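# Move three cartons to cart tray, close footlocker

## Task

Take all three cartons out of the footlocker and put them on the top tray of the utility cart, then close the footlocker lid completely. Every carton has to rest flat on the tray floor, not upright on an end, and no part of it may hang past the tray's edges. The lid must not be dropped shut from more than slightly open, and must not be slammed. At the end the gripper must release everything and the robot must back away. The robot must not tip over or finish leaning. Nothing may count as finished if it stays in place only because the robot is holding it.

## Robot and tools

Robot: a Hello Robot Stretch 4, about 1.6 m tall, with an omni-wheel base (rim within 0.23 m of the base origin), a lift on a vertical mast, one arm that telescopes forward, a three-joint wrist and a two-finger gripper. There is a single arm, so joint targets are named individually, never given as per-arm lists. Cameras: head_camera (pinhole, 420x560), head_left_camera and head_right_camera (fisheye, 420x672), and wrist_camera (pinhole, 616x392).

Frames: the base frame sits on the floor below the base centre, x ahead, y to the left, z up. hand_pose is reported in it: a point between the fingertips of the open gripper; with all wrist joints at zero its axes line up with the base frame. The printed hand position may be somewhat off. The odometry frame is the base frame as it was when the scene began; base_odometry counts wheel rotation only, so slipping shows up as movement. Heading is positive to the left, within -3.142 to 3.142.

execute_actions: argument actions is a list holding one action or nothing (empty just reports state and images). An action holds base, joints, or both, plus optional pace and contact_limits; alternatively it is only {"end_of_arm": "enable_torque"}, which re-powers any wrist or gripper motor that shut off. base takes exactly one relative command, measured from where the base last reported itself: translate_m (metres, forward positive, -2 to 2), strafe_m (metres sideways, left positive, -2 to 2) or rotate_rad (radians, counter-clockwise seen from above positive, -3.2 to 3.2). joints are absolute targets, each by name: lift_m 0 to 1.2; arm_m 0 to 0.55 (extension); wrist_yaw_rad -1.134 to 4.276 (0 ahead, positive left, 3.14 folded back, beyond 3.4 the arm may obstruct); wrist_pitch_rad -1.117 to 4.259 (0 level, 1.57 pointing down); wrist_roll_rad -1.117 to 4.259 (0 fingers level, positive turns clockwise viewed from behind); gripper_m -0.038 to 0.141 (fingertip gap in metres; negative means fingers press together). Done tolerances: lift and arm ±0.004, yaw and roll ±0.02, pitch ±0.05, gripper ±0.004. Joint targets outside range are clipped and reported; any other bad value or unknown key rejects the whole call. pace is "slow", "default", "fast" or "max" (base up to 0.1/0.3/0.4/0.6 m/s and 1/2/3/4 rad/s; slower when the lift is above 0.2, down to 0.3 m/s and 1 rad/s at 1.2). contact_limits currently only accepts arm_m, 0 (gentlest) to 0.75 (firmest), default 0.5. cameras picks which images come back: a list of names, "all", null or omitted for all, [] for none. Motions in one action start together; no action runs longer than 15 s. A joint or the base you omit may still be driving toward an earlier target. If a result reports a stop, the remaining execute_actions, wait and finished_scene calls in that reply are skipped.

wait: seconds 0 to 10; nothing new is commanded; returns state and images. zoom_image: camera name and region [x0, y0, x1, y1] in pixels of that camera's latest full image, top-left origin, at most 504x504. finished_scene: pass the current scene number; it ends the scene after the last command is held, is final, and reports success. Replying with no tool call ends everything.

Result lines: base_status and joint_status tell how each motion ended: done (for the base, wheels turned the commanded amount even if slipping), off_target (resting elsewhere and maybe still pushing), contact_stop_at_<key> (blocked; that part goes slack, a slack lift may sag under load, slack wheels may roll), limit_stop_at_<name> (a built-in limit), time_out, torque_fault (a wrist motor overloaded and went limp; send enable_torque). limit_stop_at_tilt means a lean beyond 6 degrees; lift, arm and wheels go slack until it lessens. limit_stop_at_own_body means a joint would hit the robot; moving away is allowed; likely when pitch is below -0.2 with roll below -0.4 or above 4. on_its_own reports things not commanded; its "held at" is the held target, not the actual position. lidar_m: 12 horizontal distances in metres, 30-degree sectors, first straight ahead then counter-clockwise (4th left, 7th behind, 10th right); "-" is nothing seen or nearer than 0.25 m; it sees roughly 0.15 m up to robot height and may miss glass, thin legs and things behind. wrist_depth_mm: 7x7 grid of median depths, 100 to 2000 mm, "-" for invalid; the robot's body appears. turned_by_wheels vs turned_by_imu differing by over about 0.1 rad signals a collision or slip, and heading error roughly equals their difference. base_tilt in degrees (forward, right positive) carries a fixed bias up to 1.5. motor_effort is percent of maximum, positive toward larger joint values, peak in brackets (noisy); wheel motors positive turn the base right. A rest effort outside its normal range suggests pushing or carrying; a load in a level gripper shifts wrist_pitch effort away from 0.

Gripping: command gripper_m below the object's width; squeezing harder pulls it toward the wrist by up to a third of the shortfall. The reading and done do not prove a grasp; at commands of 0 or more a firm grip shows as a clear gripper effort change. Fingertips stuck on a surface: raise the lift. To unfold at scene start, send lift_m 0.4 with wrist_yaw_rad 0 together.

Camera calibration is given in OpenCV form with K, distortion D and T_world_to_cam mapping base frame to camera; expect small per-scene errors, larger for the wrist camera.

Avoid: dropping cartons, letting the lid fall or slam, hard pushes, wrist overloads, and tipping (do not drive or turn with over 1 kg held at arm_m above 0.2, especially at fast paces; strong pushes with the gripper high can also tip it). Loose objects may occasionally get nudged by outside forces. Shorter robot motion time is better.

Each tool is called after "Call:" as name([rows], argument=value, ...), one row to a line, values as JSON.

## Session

Call:
execute_actions(actions=[])

Scene clock: 0.00 s.
base_odometry: x=+0.000 y=+0.000 heading=+0.000 (m, m, rad; odometry frame)
turned_by_wheels: +0.000 (rad since the last result)
turned_by_imu: +0.000 (rad since the last result)
base_tilt: forward=-0.6 right=-0.2 (deg)
lidar_m: 1.39 1.42 1.69 1.78 2.60 2.60 1.72 1.74 2.40 1.35 1.38 1.55
base_status: not commanded
joint_positions: lift_m=+0.251 arm_m=-0.001 wrist_yaw_rad=+3.072 wrist_pitch_rad=-0.003 wrist_roll_rad=-0.018 gripper_m=+0.057
joint_status: not commanded
motor_effort: lift_m=+21 arm_m=+0 wrist_yaw_rad=+2 wrist_pitch_rad=-7 wrist_roll_rad=+0 gripper_m=-3 wheel_0=+0 wheel_1=+0 wheel_2=+0 (%)
hand_pose: x=-0.1114 y=+0.1073 z=+0.4297 quat_wxyz=(+0.035, +0.001, -0.009, +0.999) (m; base frame)
wrist_depth_mm: - 142 - - - - - / - 129 281 - - - - / - 127 183 - - - - / 113 142 254 - - - - / - - 1808 1921 - - - / 1430 1618 201 1618 193 1618 1576 / 1060 1060 1042 141 1060 976 1060
pictures: head_camera, head_left_camera, head_right_camera, wrist_camera
camera_calibration (this result's frames):
wrist_camera: T_world_to_cam=[[0.0210036, 0.999419, 0.0268389, -0.106867], [-0.0129618, 0.0271148, -0.999548, 0.486692], [-0.999695, 0.0206463, 0.0135238, 0.109371], [0, 0, 0, 1]] pos_world=[0.117891, 0.0913499, 0.487861]
Images, in order (width x height): head_camera 420x560, head_left_camera 420x672, head_right_camera 420x672, wrist_camera 616x392.

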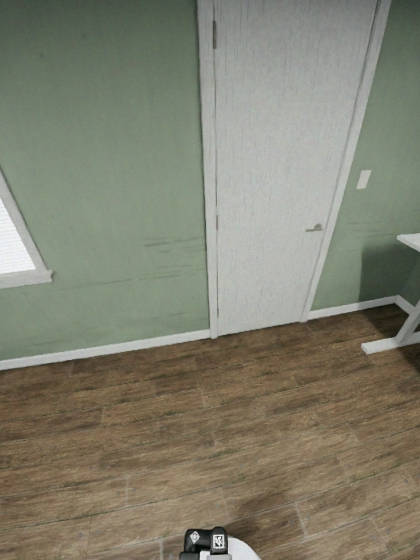

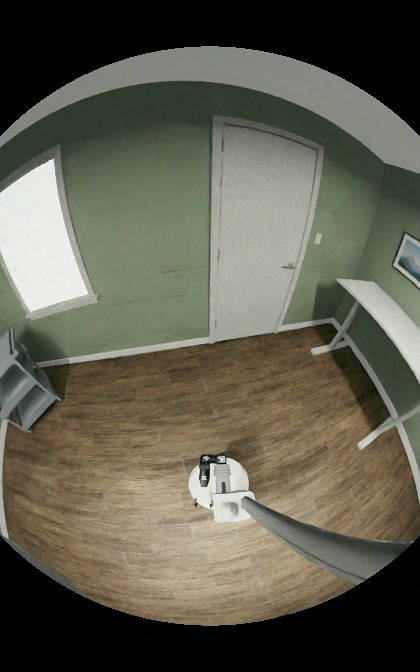

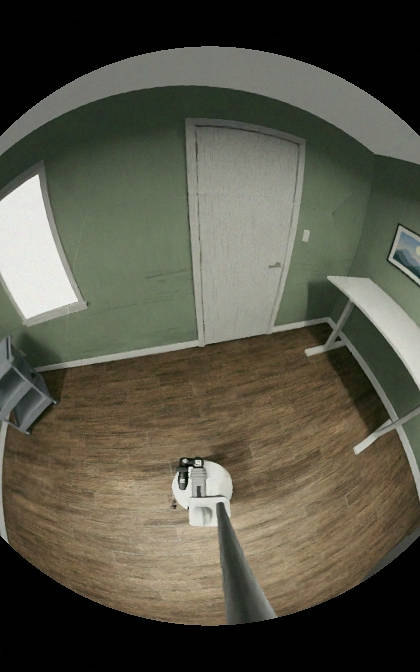

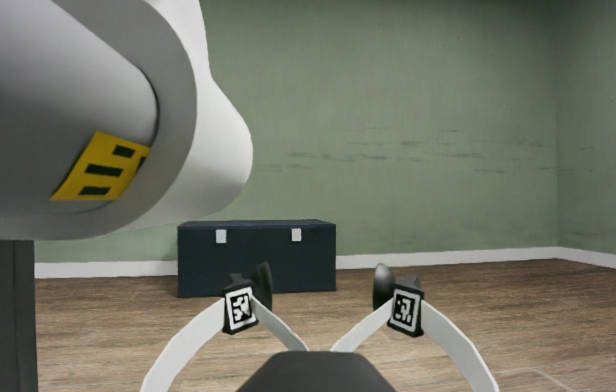

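Call:
execute_actions([
  {"base":{"rotate_rad":3.2},"joints":{"lift_m":0.4,"wrist_yaw_rad":0},"pace":"fast"},
], cameras=[])

Call:
execute_actions([
  {"base":{"translate_m":0.9},"joints":{"lift_m":0.15},"pace":"max"},
], cameras=[])

Call:
execute_actions([
  {"base":{"rotate_rad":0.1}},
], cameras=["head_camera","wrist_camera"])

Scene clock: 2.47 s.
base_odometry: x=+0.000 y=+0.000 heading=-3.083 (m, m, rad; odometry frame)
turned_by_wheels: +3.201 (rad since the last result)
turned_by_imu: +3.234 (rad since the last result)
base_tilt: forward=-0.5 right=-0.1 (deg)
lidar_m: 1.72 2.37 2.33 1.34 1.38 1.51 1.40 1.43 1.70 1.83 2.62 2.51
base_status: done
joint_positions: lift_m=+0.400 arm_m=-0.001 wrist_yaw_rad=+0.000 wrist_pitch_rad=-0.003 wrist_roll_rad=-0.018 gripper_m=+0.057
joint_status: all done
motor_effort: lift_m=+24(28) arm_m=+0(0) wrist_yaw_rad=+0(8) wrist_pitch_rad=-7(7) wrist_roll_rad=+0(0) gripper_m=-2(5) wheel_0=+2(13) wheel_1=+2(13) wheel_2=+3(8) (%)
hand_pose: x=+0.4588 y=-0.0873 z=+0.5787 quat_wxyz=(+1.000, -0.009, -0.001, +0.000) (m; base frame)
wrist_depth_mm: - - - - - - - / - - - - - - - / - - - - - - - / - - - - - - - / - - - 1863 - - - / - - 201 1537 194 - - / 1464 1336 1366 141 1430 1308 1366
pictures: none
No camera images: the call's "cameras" was empty. Leave "cameras" out to get every camera's image.

Scene clock: 5.70 s.
base_odometry: x=-0.899 y=-0.053 heading=-3.083 (m, m, rad; odometry frame)
turned_by_wheels: +0.000 (rad since the last result)
turned_by_imu: -0.001 (rad since the last result)
base_tilt: forward=-0.5 right=-0.1 (deg)
lidar_m: 0.82 0.83 1.82 2.27 1.54 1.87 2.29 2.24 2.22 2.47 2.35 0.89
base_status: done
joint_positions: lift_m=+0.150 arm_m=-0.001 wrist_yaw_rad=+0.000 wrist_pitch_rad=-0.003 wrist_roll_rad=-0.018 gripper_m=+0.057
joint_status: all done
motor_effort: lift_m=+18(21) arm_m=+0(0) wrist_yaw_rad=+1(0) wrist_pitch_rad=-7(8) wrist_roll_rad=+1(0) gripper_m=-3(4) wheel_0=-2(5) wheel_1=-2(5) wheel_2=+2(16) (%)
hand_pose: x=+0.4588 y=-0.0874 z=+0.3292 quat_wxyz=(+1.000, -0.009, -0.001, +0.000) (m; base frame)
wrist_depth_mm: 1182 1205 1205 1229 1308 1255 1308 / 1182 1205 1229 1229 1255 1281 1308 / 1160 1205 1229 1281 1281 1308 1281 / 1160 1182 1182 1229 1255 1255 1255 / 597 603 615 627 634 1308 1281 / 603 615 202 634 193 991 1205 / 597 609 615 141 647 699 820
pictures: none
No camera images: the call's "cameras" was empty. Leave "cameras" out to get every camera's image.

Scene clock: 6.43 s.
base_odometry: x=-0.899 y=-0.053 heading=-2.983 (m, m, rad; odometry frame)
turned_by_wheels: +0.100 (rad since the last result)
turned_by_imu: +0.101 (rad since the last result)
base_tilt: forward=-0.6 right=-0.1 (deg)
lidar_m: 0.81 0.87 2.03 2.21 1.54 2.11 2.30 2.20 2.23 2.48 2.09 0.86
base_status: done
joint_positions: lift_m=+0.150 arm_m=-0.001 wrist_yaw_rad=+0.000 wrist_pitch_rad=-0.003 wrist_roll_rad=-0.018 gripper_m=+0.057
joint_status: not commanded
motor_effort: lift_m=+18(18) arm_m=+0(0) wrist_yaw_rad=+2(1) wrist_pitch_rad=-7(7) wrist_roll_rad=+1(0) gripper_m=-1(0) wheel_0=+0(9) wheel_1=-1(6) wheel_2=-1(4) (%)
hand_pose: x=+0.4588 y=-0.0874 z=+0.3292 quat_wxyz=(+1.000, -0.009, -0.001, +0.000) (m; base frame)
wrist_depth_mm: 1281 1255 1255 1229 1229 1229 1182 / 1229 1255 1205 1229 1229 1182 1182 / 1229 1255 1229 1255 1205 1205 1205 / 1229 1255 1205 1255 1205 1182 1205 / 1281 627 615 615 615 615 1205 / 1205 627 201 615 193 615 1118 / 854 627 621 141 615 621 809
pictures: head_camera, wrist_camera
camera_calibration (this result's frames):
wrist_camera: T_world_to_cam=[[0.0486585, -0.998455, 0.0268375, -0.108878], [0.0147884, -0.0261462, -0.999549, 0.381466], [0.998706, 0.0490334, 0.0134933, -0.22958], [0, 0, 0, 1]] pos_world=[0.22894, -0.0874786, 0.387313]
Images, in order (width x height): head_camera 420x560, wrist_camera 616x392.

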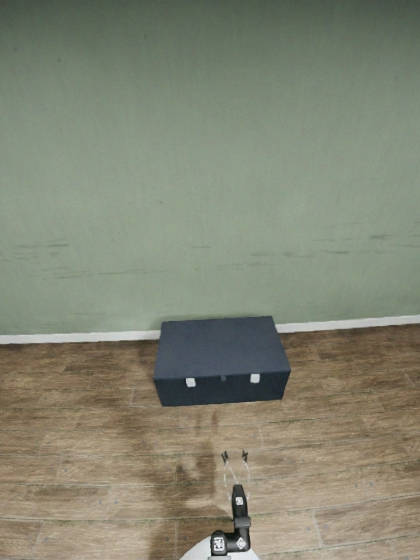

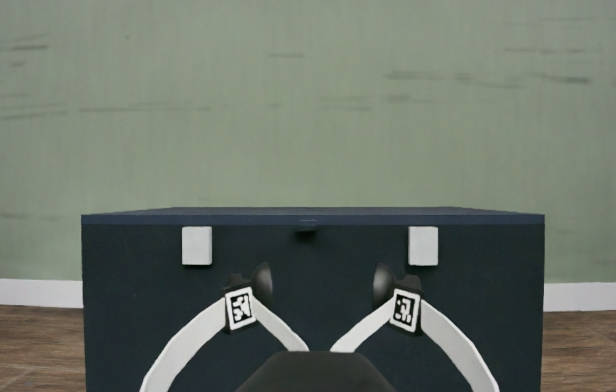

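Call:
execute_actions([
  {"base":{"rotate_rad":0.03},"joints":{"lift_m":0.43,"wrist_pitch_rad":1.3,"gripper_m":0.07},"pace":"fast"},
], cameras=[])

Call:
execute_actions([
  {"base":{"translate_m":0.285},"joints":{"arm_m":0.28}},
], cameras=["wrist_camera"])

Scene clock: 8.30 s.
base_odometry: x=-0.899 y=-0.053 heading=-2.953 (m, m, rad; odometry frame)
turned_by_wheels: +0.030 (rad since the last result)
turned_by_imu: +0.030 (rad since the last result)
base_tilt: forward=-0.5 right=-0.1 (deg)
lidar_m: 0.83 0.88 2.04 1.95 1.54 2.16 2.29 2.21 2.21 2.47 2.03 0.87
base_status: done
joint_positions: lift_m=+0.430 arm_m=-0.001 wrist_yaw_rad=+0.000 wrist_pitch_rad=+1.301 wrist_roll_rad=-0.018 gripper_m=+0.070
joint_status: all done
motor_effort: lift_m=+24(28) arm_m=+0(0) wrist_yaw_rad=+2(1) wrist_pitch_rad=-3(5) wrist_roll_rad=+0(0) gripper_m=-3(8) wheel_0=+1(4) wheel_1=+1(7) wheel_2=+2(5) (%)
hand_pose: x=+0.2473 y=-0.0874 z=+0.3299 quat_wxyz=(+0.796, -0.007, +0.605, +0.005) (m; base frame)
wrist_depth_mm: 699 683 668 668 654 654 640 / 668 647 654 634 627 615 621 / 640 621 615 609 603 597 591 / 603 597 597 580 580 569 559 / 585 580 564 559 554 544 544 / 559 554 195 535 193 525 521 / 535 535 327 141 508 500 504
pictures: none
No camera images: the call's "cameras" was empty. Leave "cameras" out to get every camera's image.

Scene clock: 10.73 s.
base_odometry: x=-1.178 y=-0.107 heading=-2.953 (m, m, rad; odometry frame)
turned_by_wheels: +0.000 (rad since the last result)
turned_by_imu: -0.001 (rad since the last result)
base_tilt: forward=-0.5 right=-0.1 (deg)
lidar_m: 0.55 0.57 1.68 2.26 1.67 2.14 2.58 2.42 2.43 2.49 1.64 0.58
base_status: done
joint_positions: lift_m=+0.430 arm_m=+0.278 wrist_yaw_rad=+0.000 wrist_pitch_rad=+1.300 wrist_roll_rad=-0.018 gripper_m=+0.070
joint_status: all done
motor_effort: lift_m=+24(24) arm_m=+9(12) wrist_yaw_rad=+0(0) wrist_pitch_rad=-2(3) wrist_roll_rad=+1(0) gripper_m=-1(3) wheel_0=+1(8) wheel_1=+1(7) wheel_2=+0(6) (%)
hand_pose: x=+0.5264 y=-0.0874 z=+0.3299 quat_wxyz=(+0.796, -0.007, +0.605, +0.005) (m; base frame)
wrist_depth_mm: 256 252 249 247 243 239 236 / 245 242 237 236 232 229 228 / 234 231 227 226 223 220 217 / 225 222 218 216 213 210 208 / 445 404 379 249 351 343 274 / 554 554 195 539 193 525 525 / 535 530 517 140 508 500 500
pictures: wrist_camera
camera_calibration (this result's frames):
wrist_camera: T_world_to_cam=[[0.0389148, -0.99845, -0.039779, -0.0850812], [-0.96001, -0.0263119, -0.278726, 0.656522], [0.277247, 0.0490348, -0.959547, 0.40367], [0, 0, 0, 1]] pos_world=[0.521663, -0.0874689, 0.566945]
Images, in order (width x height): wrist_camera 616x392.

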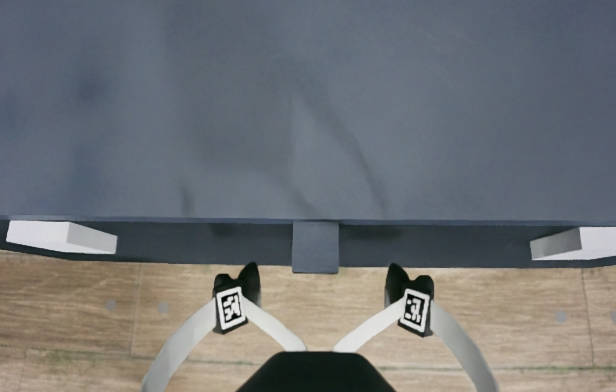

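Call:
execute_actions([
  {"joints":{"arm_m":0.302,"lift_m":0.425},"pace":"slow"},
], cameras=[])

Call:
execute_actions([
  {"joints":{"gripper_m":-0.02}},
], cameras=["wrist_camera"])

Call:
execute_actions([
  {"joints":{"lift_m":0.5,"arm_m":0.31},"pace":"slow"},
], cameras=[])

Call:
execute_actions([
  {"joints":{"lift_m":0.567,"arm_m":0.332},"pace":"slow"},
], cameras=[])

Call:
execute_actions([
  {"joints":{"lift_m":0.64,"arm_m":0.368},"pace":"slow"},
], cameras=["wrist_camera","head_camera"])

Scene clock: 12.13 s.
base_odometry: x=-1.178 y=-0.107 heading=-2.953 (m, m, rad; odometry frame)
turned_by_wheels: +0.000 (rad since the last result)
turned_by_imu: -0.001 (rad since the last result)
base_tilt: forward=-0.5 right=-0.1 (deg)
lidar_m: 0.56 0.58 1.65 2.25 1.65 2.14 2.58 2.42 2.43 2.47 1.65 0.59
base_status: not commanded
joint_positions: lift_m=+0.425 arm_m=+0.300 wrist_yaw_rad=+0.000 wrist_pitch_rad=+1.301 wrist_roll_rad=-0.018 gripper_m=+0.070
joint_status: all done
motor_effort: lift_m=+15(22) arm_m=+9(13) wrist_yaw_rad=+0(0) wrist_pitch_rad=-5(5) wrist_roll_rad=+0(0) gripper_m=-2(1) wheel_0=+1(1) wheel_1=+1(1) wheel_2=+0(1) (%)
hand_pose: x=+0.5481 y=-0.0874 z=+0.3255 quat_wxyz=(+0.796, -0.007, +0.606, +0.005) (m; base frame)
wrist_depth_mm: 252 247 244 240 237 234 232 / 239 238 233 229 226 224 221 / 229 226 223 220 216 214 212 / 220 216 213 211 208 205 205 / 223 211 208 205 204 201 199 / 544 539 195 525 192 517 517 / 525 525 521 140 504 496 492
pictures: none
No camera images: the call's "cameras" was empty. Leave "cameras" out to get every camera's image.

Scene clock: 13.77 s.
base_odometry: x=-1.179 y=-0.107 heading=-2.952 (m, m, rad; odometry frame)
turned_by_wheels: +0.000 (rad since the last result)
turned_by_imu: +0.000 (rad since the last result)
base_tilt: forward=-0.6 right=-0.1 (deg)
lidar_m: 0.54 0.57 1.66 2.26 1.66 2.15 2.58 2.43 2.43 2.47 1.65 0.58
base_status: not commanded
joint_positions: lift_m=+0.425 arm_m=+0.301 wrist_yaw_rad=+0.004 wrist_pitch_rad=+1.298 wrist_roll_rad=-0.018 gripper_m=-0.019
joint_status: all done
motor_effort: lift_m=+25(26) arm_m=+5(9) wrist_yaw_rad=-10(13) wrist_pitch_rad=+4(15) wrist_roll_rad=+0(0) gripper_m=-24(27) wheel_0=+1(1) wheel_1=+1(1) wheel_2=+3(3) (%)
hand_pose: x=+0.5499 y=-0.0871 z=+0.3249 quat_wxyz=(+0.797, -0.008, +0.604, +0.007) (m; base frame)
wrist_depth_mm: 241 236 233 230 227 223 220 / 230 226 222 220 216 213 211 / 219 214 212 211 206 204 202 / 209 207 204 201 198 195 193 / 208 201 198 195 193 190 188 / 544 544 183 200 182 517 504 / 525 512 512 156 500 322 492
pictures: wrist_camera
camera_calibration (this result's frames):
wrist_camera: T_world_to_cam=[[0.0426711, -0.9983, -0.0396948, -0.0879879], [-0.959298, -0.0298382, -0.280814, 0.677723], [0.279152, 0.0500618, -0.958941, 0.391233], [0, 0, 0, 1]] pos_world=[0.544679, -0.0872022, 0.561991]
Images, in order (width x height): wrist_camera 616x392.

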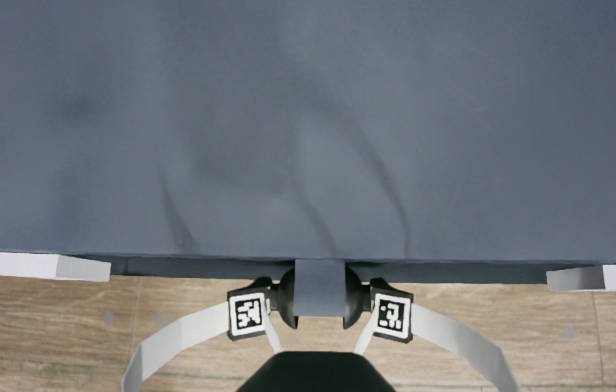

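Scene clock: 15.27 s.
base_odometry: x=-1.178 y=-0.107 heading=-2.953 (m, m, rad; odometry frame)
turned_by_wheels: +0.000 (rad since the last result)
turned_by_imu: -0.001 (rad since the last result)
base_tilt: forward=-0.5 right=-0.1 (deg)
lidar_m: 0.54 0.58 1.67 2.25 1.67 2.15 2.58 2.43 2.43 2.48 1.63 0.55
base_status: not commanded
joint_positions: lift_m=+0.499 arm_m=+0.308 wrist_yaw_rad=+0.001 wrist_pitch_rad=+1.301 wrist_roll_rad=-0.018 gripper_m=-0.020
joint_status: all done
motor_effort: lift_m=+28(35) arm_m=+8(8) wrist_yaw_rad=-3(10) wrist_pitch_rad=-5(35) wrist_roll_rad=+0(0) gripper_m=-16(26) wheel_0=+2(2) wheel_1=+1(1) wheel_2=-1(3) (%)
hand_pose: x=+0.5563 y=-0.0873 z=+0.3995 quat_wxyz=(+0.796, -0.007, +0.606, +0.006) (m; base frame)
wrist_depth_mm: 278 272 268 264 259 255 254 / 254 249 245 241 237 236 233 / 233 229 225 221 219 216 214 / 213 211 209 206 204 201 199 / 211 204 200 196 195 192 233 / 615 615 184 192 183 580 574 / 603 597 585 137 574 559 564
pictures: none
No camera images: the call's "cameras" was empty. Leave "cameras" out to get every camera's image.

Scene clock: 16.70 s.
base_odometry: x=-1.178 y=-0.107 heading=-2.953 (m, m, rad; odometry frame)
turned_by_wheels: +0.000 (rad since the last result)
turned_by_imu: -0.001 (rad since the last result)
base_tilt: forward=-0.6 right=+0.0 (deg)
lidar_m: 0.54 0.57 1.68 2.26 1.63 2.12 2.60 2.42 2.44 2.48 1.63 0.58
base_status: not commanded
joint_positions: lift_m=+0.566 arm_m=+0.330 wrist_yaw_rad=-0.001 wrist_pitch_rad=+1.308 wrist_roll_rad=-0.018 gripper_m=-0.020
joint_status: all done
motor_effort: lift_m=+27(29) arm_m=+11(14) wrist_yaw_rad=+5(9) wrist_pitch_rad=-23(41) wrist_roll_rad=+1(0) gripper_m=-19(18) wheel_0=+2(2) wheel_1=+1(1) wheel_2=-1(1) (%)
hand_pose: x=+0.5760 y=-0.0875 z=+0.4661 quat_wxyz=(+0.794, -0.007, +0.608, +0.005) (m; base frame)
wrist_depth_mm: 324 317 314 307 300 294 290 / 285 277 272 266 262 259 258 / 248 243 239 236 233 229 229 / 221 218 215 211 210 208 206 / 208 206 204 197 198 195 194 / 691 676 183 193 183 621 627 / 661 661 661 137 627 615 615
pictures: none
No camera images: the call's "cameras" was empty. Leave "cameras" out to get every camera's image.

Scene clock: 18.20 s.
base_odometry: x=-1.178 y=-0.107 heading=-2.953 (m, m, rad; odometry frame)
turned_by_wheels: +0.000 (rad since the last result)
turned_by_imu: -0.001 (rad since the last result)
base_tilt: forward=-0.5 right=-0.2 (deg)
lidar_m: 0.54 0.57 1.66 2.24 1.65 2.16 2.59 2.43 2.40 2.47 1.63 0.58
base_status: not commanded
joint_positions: lift_m=+0.640 arm_m=+0.366 wrist_yaw_rad=-0.002 wrist_pitch_rad=+1.310 wrist_roll_rad=-0.018 gripper_m=-0.020
joint_status: all done
on_its_own: wrist_pitch_rad is at rest, and its effort (-30) is outside its rest range (-23 to +23)
motor_effort: lift_m=+25(28) arm_m=+12(11) wrist_yaw_rad=+7(9) wrist_pitch_rad=-30(37) wrist_roll_rad=+1(0) gripper_m=-13(19) wheel_0=+2(2) wheel_1=+1(1) wheel_2=-1(1) (%)
hand_pose: x=+0.6109 y=-0.0876 z=+0.5391 quat_wxyz=(+0.793, -0.006, +0.609, +0.004) (m; base frame)
wrist_depth_mm: 421 415 407 397 392 379 375 / 338 330 319 314 309 306 303 / 274 268 263 257 255 254 251 / 230 227 225 222 218 217 214 / 211 208 206 198 200 198 196 / 504 647 183 192 184 591 535 / 732 723 715 136 699 273 683
pictures: head_camera, wrist_camera
camera_calibration (this result's frames):
wrist_camera: T_world_to_cam=[[0.0359427, -0.998547, -0.0401402, -0.0782448], [-0.962767, -0.02383, -0.269282, 0.792765], [0.267934, 0.0483244, -0.962225, 0.588017], [0, 0, 0, 1]] pos_world=[0.60851, -0.0876552, 0.776141]
Images, in order (width x height): head_camera 420x560, wrist_camera 616x392.

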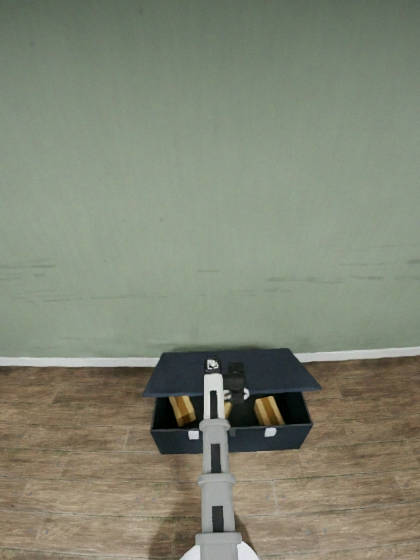

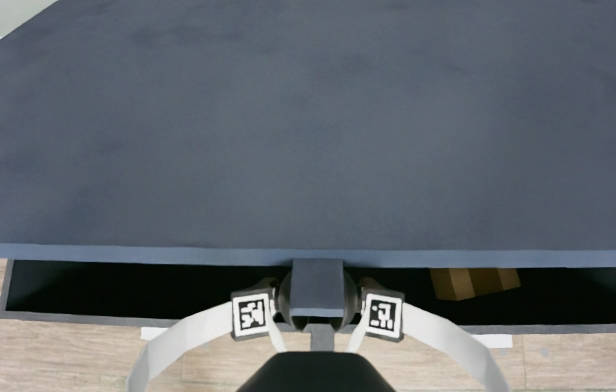

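Slipping under the tab as before; same continuation.

Call:
execute_actions([
  {"joints":{"lift_m":0.70,"arm_m":0.412},"pace":"slow"},
], cameras=["wrist_camera"])

Call:
execute_actions([
  {"joints":{"arm_m":0.48,"lift_m":0.73},"pace":"slow"},
], cameras=["wrist_camera"])

Scene clock: 19.90 s.
base_odometry: x=-1.178 y=-0.107 heading=-2.953 (m, m, rad; odometry frame)
turned_by_wheels: +0.000 (rad since the last result)
turned_by_imu: -0.001 (rad since the last result)
base_tilt: forward=-0.5 right=-0.2 (deg)
lidar_m: 0.55 0.58 1.66 2.25 1.67 2.11 2.59 2.43 2.43 2.47 1.64 0.57
base_status: not commanded
joint_positions: lift_m=+0.700 arm_m=+0.410 wrist_yaw_rad=-0.001 wrist_pitch_rad=+1.306 wrist_roll_rad=-0.018 gripper_m=-0.020
joint_status: all done
motor_effort: lift_m=+26(27) arm_m=+11(11) wrist_yaw_rad=+5(8) wrist_pitch_rad=-19(31) wrist_roll_rad=+1(1) gripper_m=-13(14) wheel_0=+2(4) wheel_1=+1(2) wheel_2=+0(1) (%)
hand_pose: x=+0.6564 y=-0.0875 z=+0.5993 quat_wxyz=(+0.794, -0.007, +0.608, +0.005) (m; base frame)
wrist_depth_mm: 778 741 715 707 707 699 691 / 445 427 415 410 399 399 392 / 317 309 303 298 294 290 289 / 245 242 238 236 235 231 230 / 210 207 206 200 201 199 198 / 544 715 778 184 183 654 580 / 778 535 492 135 517 442 525
pictures: wrist_camera
camera_calibration (this result's frames):
wrist_camera: T_world_to_cam=[[0.0379734, -0.998482, -0.0399038, -0.0788127], [-0.961635, -0.0256566, -0.27313, 0.85416], [0.271692, 0.0487446, -0.961149, 0.630759], [0, 0, 0, 1]] pos_world=[0.65301, -0.0875243, 0.836405]
Images, in order (width x height): wrist_camera 616x392.

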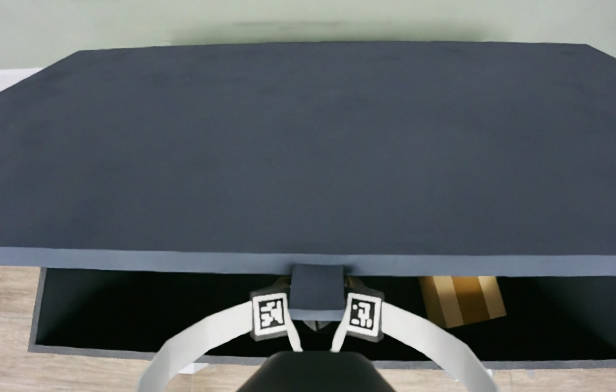

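Scene clock: 21.83 s.
base_odometry: x=-1.178 y=-0.107 heading=-2.953 (m, m, rad; odometry frame)
turned_by_wheels: +0.000 (rad since the last result)
turned_by_imu: -0.001 (rad since the last result)
base_tilt: forward=-0.6 right=-0.1 (deg)
lidar_m: 0.54 0.57 1.66 2.25 1.67 2.14 2.58 2.42 2.44 2.47 1.62 0.58
base_status: not commanded
joint_positions: lift_m=+0.730 arm_m=+0.478 wrist_yaw_rad=-0.003 wrist_pitch_rad=+1.308 wrist_roll_rad=-0.018 gripper_m=-0.020
joint_status: all done
motor_effort: lift_m=+22(28) arm_m=+12(10) wrist_yaw_rad=+9(11) wrist_pitch_rad=-23(27) wrist_roll_rad=+0(1) gripper_m=-11(13) wheel_0=+2(3) wheel_1=+1(1) wheel_2=-1(1) (%)
hand_pose: x=+0.7236 y=-0.0876 z=+0.6295 quat_wxyz=(+0.794, -0.006, +0.608, +0.004) (m; base frame)
wrist_depth_mm: 668 654 647 647 634 634 627 / 809 768 750 741 732 715 707 / 373 364 355 349 343 340 340 / 248 246 244 240 238 235 235 / 187 186 186 183 181 180 178 / 580 683 178 165 174 668 549 / 554 621 661 135 683 654 580
pictures: wrist_camera
camera_calibration (this result's frames):
wrist_camera: T_world_to_cam=[[0.0359438, -0.998552, -0.0400212, -0.0787565], [-0.962083, -0.0237407, -0.271721, 0.926667], [0.270377, 0.0482704, -0.961544, 0.642647], [0, 0, 0, 1]] pos_world=[0.720604, -0.0876635, 0.866576]
Images, in order (width x height): wrist_camera 616x392.

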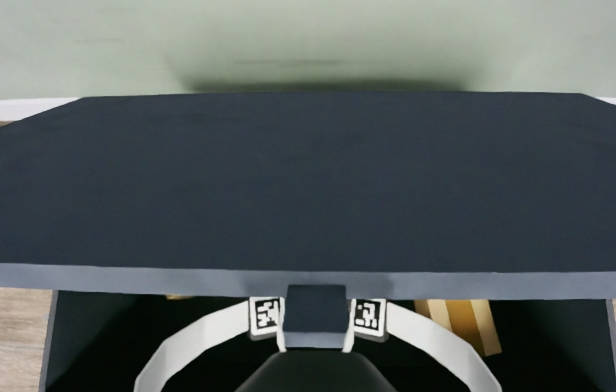

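Call:
execute_actions([
  {"base":{"translate_m":0.12},"joints":{"lift_m":0.795},"pace":"slow"},
], cameras=[])

Call:
execute_actions([
  {"base":{"translate_m":0.12},"joints":{"lift_m":0.825},"pace":"slow"},
], cameras=[])

Call:
execute_actions([
  {"joints":{"arm_m":0.53},"pace":"slow"},
], cameras=["wrist_camera","head_camera"])

Scene clock: 24.40 s.
base_odometry: x=-1.296 y=-0.129 heading=-2.952 (m, m, rad; odometry frame)
turned_by_wheels: +0.000 (rad since the last result)
turned_by_imu: -0.001 (rad since the last result)
base_tilt: forward=-0.5 right=-0.1 (deg)
lidar_m: 0.42 0.45 1.50 2.25 1.75 2.14 2.70 2.51 2.53 2.49 0.63 0.43
base_status: done
joint_positions: lift_m=+0.795 arm_m=+0.478 wrist_yaw_rad=-0.001 wrist_pitch_rad=+1.303 wrist_roll_rad=-0.018 gripper_m=-0.020
joint_status: all done
motor_effort: lift_m=+25(27) arm_m=+9(12) wrist_yaw_rad=+4(8) wrist_pitch_rad=-10(23) wrist_roll_rad=+1(1) gripper_m=-10(14) wheel_0=+1(7) wheel_1=+2(5) wheel_2=-1(5) (%)
hand_pose: x=+0.7254 y=-0.0875 z=+0.6946 quat_wxyz=(+0.795, -0.007, +0.606, +0.005) (m; base frame)
wrist_depth_mm: 488 477 466 466 466 466 462 / 591 603 597 597 597 574 564 / 842 820 831 820 788 788 768 / 402 404 404 404 399 397 394 / 183 185 186 187 186 185 183 / 904 691 169 139 165 707 585 / 878 668 831 155 820 699 580
pictures: none
No camera images: the call's "cameras" was empty. Leave "cameras" out to get every camera's image.

Scene clock: 26.87 s.
base_odometry: x=-1.414 y=-0.152 heading=-2.952 (m, m, rad; odometry frame)
turned_by_wheels: +0.000 (rad since the last result)
turned_by_imu: +0.000 (rad since the last result)
base_tilt: forward=-0.6 right=-0.1 (deg)
lidar_m: 0.31 0.33 1.32 2.26 1.76 2.13 2.81 2.60 2.55 2.48 0.45 0.31
base_status: done
joint_positions: lift_m=+0.825 arm_m=+0.478 wrist_yaw_rad=-0.001 wrist_pitch_rad=+1.301 wrist_roll_rad=-0.018 gripper_m=-0.020
joint_status: all done
motor_effort: lift_m=+25(27) arm_m=+9(9) wrist_yaw_rad=+3(3) wrist_pitch_rad=-4(10) wrist_roll_rad=+1(1) gripper_m=-13(12) wheel_0=+2(1) wheel_1=+3(4) wheel_2=-1(5) (%)
hand_pose: x=+0.7261 y=-0.0875 z=+0.7248 quat_wxyz=(+0.796, -0.007, +0.606, +0.005) (m; base frame)
wrist_depth_mm: 310 304 296 293 291 293 286 / 382 379 377 377 366 364 353 / 525 521 517 508 500 492 480 / 854 820 798 788 768 750 732 / 178 175 175 170 168 167 585 / 931 732 891 200 183 866 661 / 904 654 759 156 842 699 621
pictures: none
No camera images: the call's "cameras" was empty. Leave "cameras" out to get every camera's image.

Scene clock: 28.57 s.
base_odometry: x=-1.414 y=-0.152 heading=-2.952 (m, m, rad; odometry frame)
turned_by_wheels: +0.000 (rad since the last result)
turned_by_imu: -0.001 (rad since the last result)
base_tilt: forward=-0.6 right=-0.2 (deg)
lidar_m: 0.30 0.33 1.33 2.25 1.77 2.15 2.83 2.59 2.58 2.49 0.47 0.29
base_status: not commanded
joint_positions: lift_m=+0.825 arm_m=+0.528 wrist_yaw_rad=+0.000 wrist_pitch_rad=+1.301 wrist_roll_rad=-0.018 gripper_m=-0.020
joint_status: all done
motor_effort: lift_m=+25(25) arm_m=+9(8) wrist_yaw_rad=+1(1) wrist_pitch_rad=-3(4) wrist_roll_rad=+1(1) gripper_m=-14(12) wheel_0=+3(3) wheel_1=+3(3) wheel_2=-1(1) (%)
hand_pose: x=+0.7762 y=-0.0874 z=+0.7248 quat_wxyz=(+0.796, -0.007, +0.605, +0.005) (m; base frame)
wrist_depth_mm: 234 230 225 213 221 220 217 / 229 221 219 215 212 210 206 / 258 257 254 250 248 244 243 / 330 327 322 317 312 307 304 / 462 449 439 427 418 410 410 / 931 654 559 201 183 707 585 / 904 661 809 156 842 699 621
pictures: head_camera, wrist_camera
camera_calibration (this result's frames):
wrist_camera: T_world_to_cam=[[0.0385834, -0.998464, -0.0397545, -0.0788902], [-0.960128, -0.0260195, -0.278346, 1.00625], [0.276884, 0.0489089, -0.959658, 0.713701], [0, 0, 0, 1]] pos_world=[0.771557, -0.0874934, 0.961858]
Images, in order (width x height): head_camera 420x560, wrist_camera 616x392.

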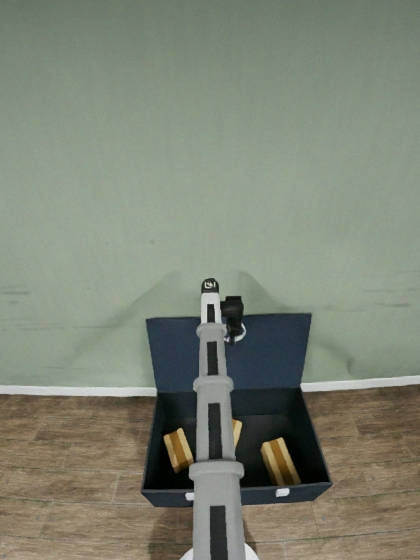

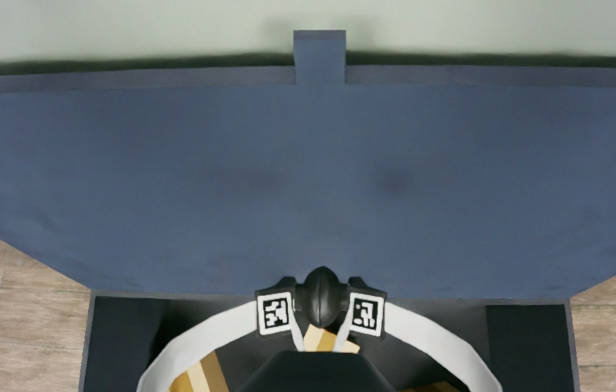

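Call:
execute_actions([
  {"joints":{"arm_m":0.28,"lift_m":0.75,"wrist_pitch_rad":1.57,"gripper_m":0.141},"pace":"fast"},
], cameras=["wrist_camera"])

Scene clock: 31.13 s.
base_odometry: x=-1.414 y=-0.152 heading=-2.952 (m, m, rad; odometry frame)
turned_by_wheels: +0.000 (rad since the last result)
turned_by_imu: -0.001 (rad since the last result)
base_tilt: forward=-0.5 right=-0.1 (deg)
lidar_m: 0.29 0.34 1.31 2.26 1.78 2.13 2.84 2.60 2.56 2.48 0.46 0.30
base_status: not commanded
joint_positions: lift_m=+0.750 arm_m=+0.282 wrist_yaw_rad=+0.000 wrist_pitch_rad=+1.570 wrist_roll_rad=-0.018 gripper_m=+0.141
joint_status: all done
motor_effort: lift_m=+16(23) arm_m=-9(7) wrist_yaw_rad=+1(0) wrist_pitch_rad=-2(6) wrist_roll_rad=+0(1) gripper_m=+0(13) wheel_0=+3(3) wheel_1=+3(3) wheel_2=+0(1) (%)
hand_pose: x=+0.4526 y=-0.0874 z=+0.6401 quat_wxyz=(+0.707, -0.006, +0.707, +0.006) (m; base frame)
wrist_depth_mm: 854 569 559 554 549 554 535 / 891 699 842 759 820 750 585 / 904 741 854 723 820 820 591 / 904 741 854 831 854 707 585 / 904 741 854 820 854 715 585 / 904 621 535 580 580 206 559 / 904 891 842 142 854 842 854
pictures: wrist_camera
camera_calibration (this result's frames):
wrist_camera: T_world_to_cam=[[0.0267293, -0.998457, -0.0486655, -0.0586803], [-0.999577, -0.0261357, -0.0127943, 0.519827], [0.0115026, 0.0489869, -0.998733, 0.867136], [0, 0, 0, 1]] pos_world=[0.511201, -0.087482, 0.869833]
Images, in order (width x height): wrist_camera 616x392.

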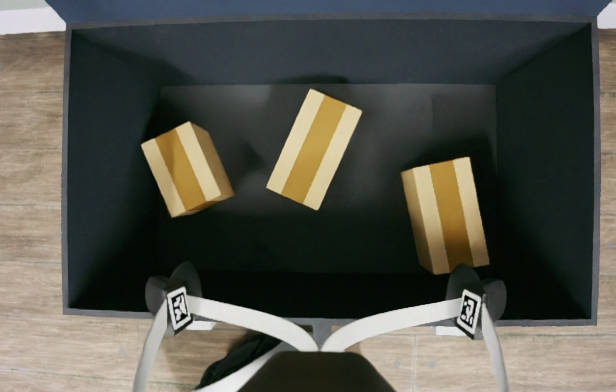

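Call:
execute_actions([
  {"base":{"strafe_m":0.016},"joints":{"arm_m":0.447,"lift_m":0.32,"wrist_roll_rad":0.41},"pace":"fast"},
], cameras=["wrist_camera"])

Scene clock: 33.40 s.
base_odometry: x=-1.411 y=-0.168 heading=-2.952 (m, m, rad; odometry frame)
turned_by_wheels: +0.000 (rad since the last result)
turned_by_imu: -0.001 (rad since the last result)
base_tilt: forward=-0.5 right=-0.1 (deg)
lidar_m: 0.31 0.31 1.30 2.23 1.78 2.10 2.83 2.60 2.60 2.50 0.46 0.32
base_status: done
joint_positions: lift_m=+0.320 arm_m=+0.445 wrist_yaw_rad=+0.000 wrist_pitch_rad=+1.570 wrist_roll_rad=+0.409 gripper_m=+0.141
joint_status: all done
motor_effort: lift_m=+16(17) arm_m=+9(11) wrist_yaw_rad=+2(0) wrist_pitch_rad=-1(2) wrist_roll_rad=+2(5) gripper_m=-4(1) wheel_0=+1(8) wheel_1=+1(8) wheel_2=+0(6) (%)
hand_pose: x=+0.6166 y=-0.0874 z=+0.2101 quat_wxyz=(+0.693, +0.144, +0.692, -0.144) (m; base frame)
wrist_depth_mm: 129 150 175 215 277 399 397 / 156 189 239 317 404 402 397 / 207 266 370 410 407 404 397 / 303 418 415 293 404 402 366 / 424 421 415 293 407 402 319 / 427 415 296 293 290 206 397 / 317 359 415 142 402 402 402
pictures: wrist_camera
camera_calibration (this result's frames):
wrist_camera: T_world_to_cam=[[-0.389008, -0.919929, -0.0490217, 0.179301], [-0.920709, 0.390032, -0.0130176, 0.66607], [0.0310953, 0.0400708, -0.998713, 0.422931], [0, 0, 0, 1]] pos_world=[0.669855, -0.111791, 0.439847]
Images, in order (width x height): wrist_camera 616x392.

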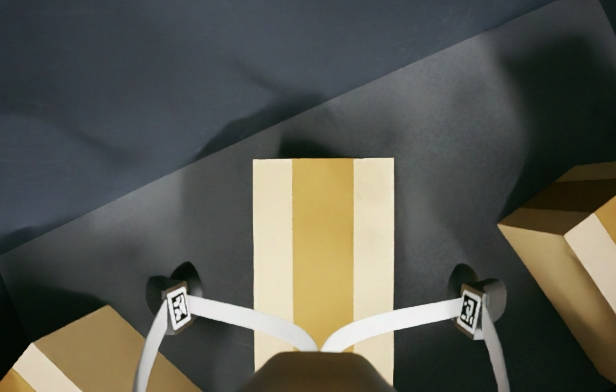

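Call:
execute_actions([
  {"joints":{"lift_m":0.21}},
], cameras=[])

Call:
execute_actions([
  {"joints":{"gripper_m":0.06}},
], cameras=[])

Call:
execute_actions([
  {"joints":{"lift_m":0.62},"pace":"fast"},
], cameras=[])

Call:
execute_actions([
  {"joints":{"arm_m":0.1,"wrist_roll_rad":0},"base":{"translate_m":-0.1},"pace":"fast"},
], cameras=[])

Call:
execute_actions([
  {"base":{"rotate_rad":-2.51},"pace":"fast"},
], cameras=[])

Call:
execute_actions([
  {"base":{"translate_m":1.5},"pace":"max"},
], cameras=["head_camera","wrist_camera"])

Scene clock: 35.07 s.
base_odometry: x=-1.411 y=-0.168 heading=-2.952 (m, m, rad; odometry frame)
turned_by_wheels: +0.000 (rad since the last result)
turned_by_imu: -0.001 (rad since the last result)
base_tilt: forward=-0.6 right=-0.1 (deg)
lidar_m: 0.31 0.30 1.33 2.24 1.78 2.10 2.83 2.61 2.57 2.48 0.46 0.32
base_status: not commanded
joint_positions: lift_m=+0.210 arm_m=+0.445 wrist_yaw_rad=+0.000 wrist_pitch_rad=+1.570 wrist_roll_rad=+0.409 gripper_m=+0.141
joint_status: all done
motor_effort: lift_m=+14(15) arm_m=+9(9) wrist_yaw_rad=+0(1) wrist_pitch_rad=-1(0) wrist_roll_rad=+2(2) gripper_m=-4(1) wheel_0=+1(1) wheel_1=+1(1) wheel_2=+0(0) (%)
hand_pose: x=+0.6166 y=-0.0874 z=+0.1002 quat_wxyz=(+0.693, +0.144, +0.692, -0.144) (m; base frame)
wrist_depth_mm: 129 150 175 215 276 294 290 / 156 188 237 301 297 291 293 / 206 266 304 183 182 294 291 / 300 309 185 182 181 294 291 / 314 309 185 183 181 294 291 / 310 309 186 182 181 195 291 / 312 309 186 138 181 294 293
pictures: none
No camera images: the call's "cameras" was empty. Leave "cameras" out to get every camera's image.

Scene clock: 36.90 s.
base_odometry: x=-1.411 y=-0.168 heading=-2.952 (m, m, rad; odometry frame)
turned_by_wheels: +0.000 (rad since the last result)
turned_by_imu: -0.001 (rad since the last result)
base_tilt: forward=-0.6 right=-0.2 (deg)
lidar_m: 0.31 0.30 1.32 2.23 1.78 2.12 2.82 2.60 2.58 2.50 0.45 0.32
base_status: not commanded
joint_positions: lift_m=+0.210 arm_m=+0.446 wrist_yaw_rad=+0.000 wrist_pitch_rad=+1.569 wrist_roll_rad=+0.410 gripper_m=+0.061
joint_status: all done
motor_effort: lift_m=+20(20) arm_m=+8(9) wrist_yaw_rad=+0(0) wrist_pitch_rad=+2(4) wrist_roll_rad=+2(2) gripper_m=-26(24) wheel_0=+1(1) wheel_1=+1(1) wheel_2=+0(0) (%)
hand_pose: x=+0.6169 y=-0.0874 z=+0.0997 quat_wxyz=(+0.693, +0.144, +0.692, -0.144) (m; base frame)
wrist_depth_mm: 130 151 177 218 282 290 286 / 158 191 242 296 294 290 287 / 210 268 298 170 168 290 289 / 303 304 173 170 169 290 289 / 309 306 174 171 169 290 287 / 309 304 175 172 171 181 289 / 304 304 176 172 170 290 289
pictures: none
No camera images: the call's "cameras" was empty. Leave "cameras" out to get every camera's image.

Scene clock: 39.00 s.
base_odometry: x=-1.411 y=-0.168 heading=-2.952 (m, m, rad; odometry frame)
turned_by_wheels: +0.000 (rad since the last result)
turned_by_imu: -0.001 (rad since the last result)
base_tilt: forward=-0.6 right=-0.1 (deg)
lidar_m: 0.31 0.34 1.32 2.24 1.78 2.10 2.81 2.61 2.60 2.49 0.45 0.35
base_status: not commanded
joint_positions: lift_m=+0.619 arm_m=+0.446 wrist_yaw_rad=+0.000 wrist_pitch_rad=+1.569 wrist_roll_rad=+0.410 gripper_m=+0.061
joint_status: all done
motor_effort: lift_m=+29(31) arm_m=+8(8) wrist_yaw_rad=+0(1) wrist_pitch_rad=+2(3) wrist_roll_rad=+2(2) gripper_m=-24(26) wheel_0=+1(1) wheel_1=+2(1) wheel_2=+1(0) (%)
hand_pose: x=+0.6169 y=-0.0874 z=+0.5090 quat_wxyz=(+0.693, +0.144, +0.692, -0.144) (m; base frame)
wrist_depth_mm: 211 236 263 298 347 415 480 / 244 277 319 375 484 661 512 / 297 343 359 170 168 691 574 / 368 449 173 170 169 574 634 / 496 715 174 171 170 580 615 / 477 580 174 172 171 181 569 / 452 549 176 172 171 535 477
pictures: none
No camera images: the call's "cameras" was empty. Leave "cameras" out to get every camera's image.

Scene clock: 40.80 s.
base_odometry: x=-1.313 y=-0.149 heading=-2.952 (m, m, rad; odometry frame)
turned_by_wheels: +0.000 (rad since the last result)
turned_by_imu: -0.001 (rad since the last result)
base_tilt: forward=-0.6 right=-0.1 (deg)
lidar_m: 0.41 0.44 1.47 2.24 1.71 2.10 2.72 2.54 2.56 2.51 0.60 0.44
base_status: done
joint_positions: lift_m=+0.619 arm_m=+0.102 wrist_yaw_rad=+0.000 wrist_pitch_rad=+1.569 wrist_roll_rad=+0.000 gripper_m=+0.060
joint_status: all done
motor_effort: lift_m=+29(29) arm_m=-9(14) wrist_yaw_rad=+1(2) wrist_pitch_rad=+2(9) wrist_roll_rad=-1(4) gripper_m=-24(25) wheel_0=+1(5) wheel_1=+1(5) wheel_2=-3(10) (%)
hand_pose: x=+0.2729 y=-0.0874 z=+0.5090 quat_wxyz=(+0.708, +0.000, +0.707, +0.000) (m; base frame)
wrist_depth_mm: 496 609 699 715 707 580 597 / 480 661 723 707 699 569 569 / 759 603 439 168 167 647 699 / 768 759 171 169 168 723 707 / 768 750 174 171 169 723 707 / 750 759 175 172 170 182 699 / 768 647 177 172 172 715 707
pictures: none
No camera images: the call's "cameras" was empty. Leave "cameras" out to get every camera's image.

Scene clock: 43.00 s.
base_odometry: x=-1.313 y=-0.149 heading=+0.821 (m, m, rad; odometry frame)
turned_by_wheels: -2.510 (rad since the last result)
turned_by_imu: -2.538 (rad since the last result)
base_tilt: forward=-0.6 right=-0.1 (deg)
lidar_m: 2.54 2.53 2.48 0.55 0.41 0.40 0.47 1.66 2.23 1.73 2.38 2.71
base_status: done
joint_positions: lift_m=+0.619 arm_m=+0.102 wrist_yaw_rad=+0.000 wrist_pitch_rad=+1.569 wrist_roll_rad=+0.000 gripper_m=+0.060
joint_status: not commanded
motor_effort: lift_m=+28(29) arm_m=-9(9) wrist_yaw_rad=+0(2) wrist_pitch_rad=+1(10) wrist_roll_rad=-1(1) gripper_m=-23(23) wheel_0=-1(0) wheel_1=-1(8) wheel_2=+1(6) (%)
hand_pose: x=+0.2729 y=-0.0874 z=+0.5091 quat_wxyz=(+0.708, +0.000, +0.707, +0.000) (m; base frame)
wrist_depth_mm: 768 759 732 723 723 707 699 / 768 759 732 723 732 715 699 / 759 750 741 169 167 715 699 / 759 759 171 169 167 715 699 / 759 750 173 170 169 715 715 / 759 750 174 172 170 182 707 / 768 647 177 172 171 707 699
pictures: none
No camera images: the call's "cameras" was empty. Leave "cameras" out to get every camera's image.

Scene clock: 47.73 s.
base_odometry: x=-0.291 y=+0.950 heading=+0.821 (m, m, rad; odometry frame)
turned_by_wheels: +0.000 (rad since the last result)
turned_by_imu: -0.002 (rad since the last result)
base_tilt: forward=-0.6 right=-0.2 (deg)
lidar_m: 1.05 1.08 1.59 1.73 2.23 1.67 1.73 3.18 2.33 1.95 1.49 1.49
base_status: done
joint_positions: lift_m=+0.619 arm_m=+0.102 wrist_yaw_rad=+0.000 wrist_pitch_rad=+1.569 wrist_roll_rad=+0.000 gripper_m=+0.060
joint_status: not commanded
motor_effort: lift_m=+28(28) arm_m=-8(9) wrist_yaw_rad=+1(1) wrist_pitch_rad=+2(5) wrist_roll_rad=+0(1) gripper_m=-23(29) wheel_0=+0(11) wheel_1=-1(7) wheel_2=+2(13) (%)
hand_pose: x=+0.2729 y=-0.0874 z=+0.5091 quat_wxyz=(+0.708, +0.000, +0.707, +0.000) (m; base frame)
wrist_depth_mm: 768 759 741 723 715 715 707 / 768 750 741 741 715 707 691 / 768 750 741 169 167 723 707 / 768 759 172 169 167 707 715 / 759 750 173 170 169 715 699 / 759 750 174 173 170 181 707 / 778 647 177 172 171 715 699
pictures: head_camera, wrist_camera
camera_calibration (this result's frames):
wrist_camera: T_world_to_cam=[[0.00916001, -0.998773, -0.0486663, -0.0554837], [-0.999867, -0.00849328, -0.0138892, 0.340711], [0.0134588, 0.048787, -0.998719, 0.737828], [0, 0, 0, 1]] pos_world=[0.331243, -0.0885184, 0.738914]
Images, in order (width x height): head_camera 420x560, wrist_camera 616x392.

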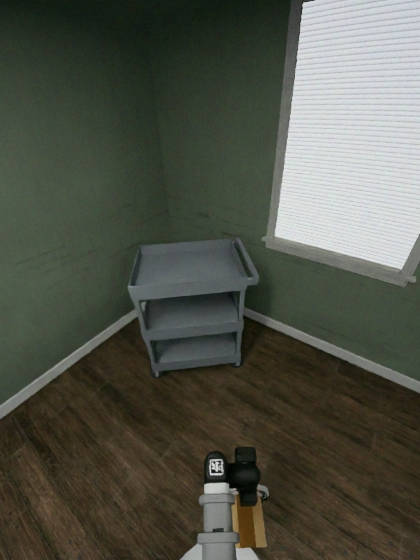

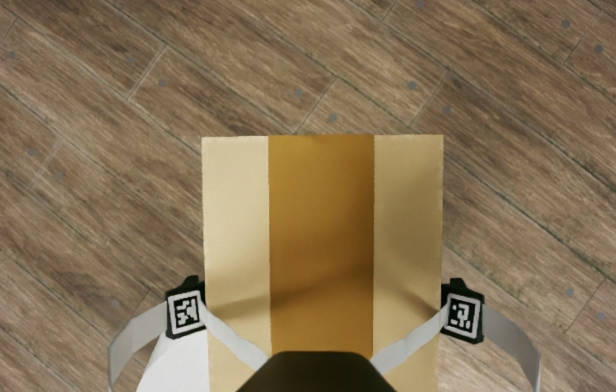

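Call:
execute_actions([
  {"base":{"translate_m":0.65},"joints":{"lift_m":1.2},"pace":"fast"},
], cameras=[])

Call:
execute_actions([
  {"base":{"rotate_rad":0.08},"joints":{"arm_m":0.48}},
], cameras=["wrist_camera"])

Scene clock: 50.90 s.
base_odometry: x=+0.152 y=+1.426 heading=+0.822 (m, m, rad; odometry frame)
turned_by_wheels: +0.000 (rad since the last result)
turned_by_imu: -0.001 (rad since the last result)
base_tilt: forward=-0.6 right=-0.1 (deg)
lidar_m: 0.34 0.40 0.54 1.30 1.99 2.29 2.31 2.76 2.67 1.31 0.96 0.36
base_status: done
joint_positions: lift_m=+1.199 arm_m=+0.101 wrist_yaw_rad=+0.000 wrist_pitch_rad=+1.569 wrist_roll_rad=+0.000 gripper_m=+0.060
joint_status: all done
motor_effort: lift_m=+29(32) arm_m=-8(8) wrist_yaw_rad=+0(1) wrist_pitch_rad=+2(5) wrist_roll_rad=-1(0) gripper_m=-23(24) wheel_0=+0(10) wheel_1=+0(7) wheel_2=+1(14) (%)
hand_pose: x=+0.2729 y=-0.0874 z=+1.0887 quat_wxyz=(+0.708, +0.000, +0.706, +0.000) (m; base frame)
wrist_depth_mm: 535 530 521 517 512 1118 931 / 535 530 521 517 504 1281 1118 / 535 535 452 169 167 1255 1281 / 1366 1308 172 169 167 1281 1255 / 1366 1366 173 170 169 1281 1281 / 1366 1336 174 172 170 181 1281 / 1366 1336 177 172 171 1281 1281
pictures: none
No camera images: the call's "cameras" was empty. Leave "cameras" out to get every camera's image.

Scene clock: 53.13 s.
base_odometry: x=+0.152 y=+1.426 heading=+0.901 (m, m, rad; odometry frame)
turned_by_wheels: +0.080 (rad since the last result)
turned_by_imu: +0.080 (rad since the last result)
base_tilt: forward=-0.5 right=-0.1 (deg)
lidar_m: 0.39 0.41 1.20 1.35 2.24 2.30 2.41 2.74 2.26 1.23 0.95 0.42
base_status: done
joint_positions: lift_m=+1.199 arm_m=+0.478 wrist_yaw_rad=+0.000 wrist_pitch_rad=+1.569 wrist_roll_rad=+0.000 gripper_m=+0.060
joint_status: all done
motor_effort: lift_m=+29(29) arm_m=+9(8) wrist_yaw_rad=-1(1) wrist_pitch_rad=+2(5) wrist_roll_rad=+0(1) gripper_m=-24(26) wheel_0=-1(2) wheel_1=-1(3) wheel_2=+0(2) (%)
hand_pose: x=+0.6499 y=-0.0874 z=+1.0887 quat_wxyz=(+0.708, +0.000, +0.706, +0.000) (m; base frame)
wrist_depth_mm: 946 1182 1308 1281 931 691 569 / 530 525 517 512 492 715 661 / 535 530 521 169 167 1008 820 / 530 525 172 169 167 1255 1042 / 544 530 173 170 169 1281 1281 / 535 525 175 172 170 182 1308 / 539 521 176 172 172 854 1255
pictures: wrist_camera
camera_calibration (this result's frames):
wrist_camera: T_world_to_cam=[[0.0093717, -0.998771, -0.0486654, -0.0308671], [-0.999864, -0.00870106, -0.0139744, 0.72577], [0.0135338, 0.0487897, -0.998717, 1.31159], [0, 0, 0, 1]] pos_world=[0.70821, -0.0885061, 1.31854]
Images, in order (width x height): wrist_camera 616x392.

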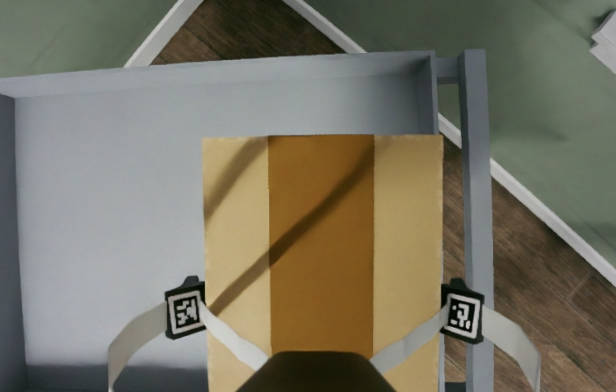

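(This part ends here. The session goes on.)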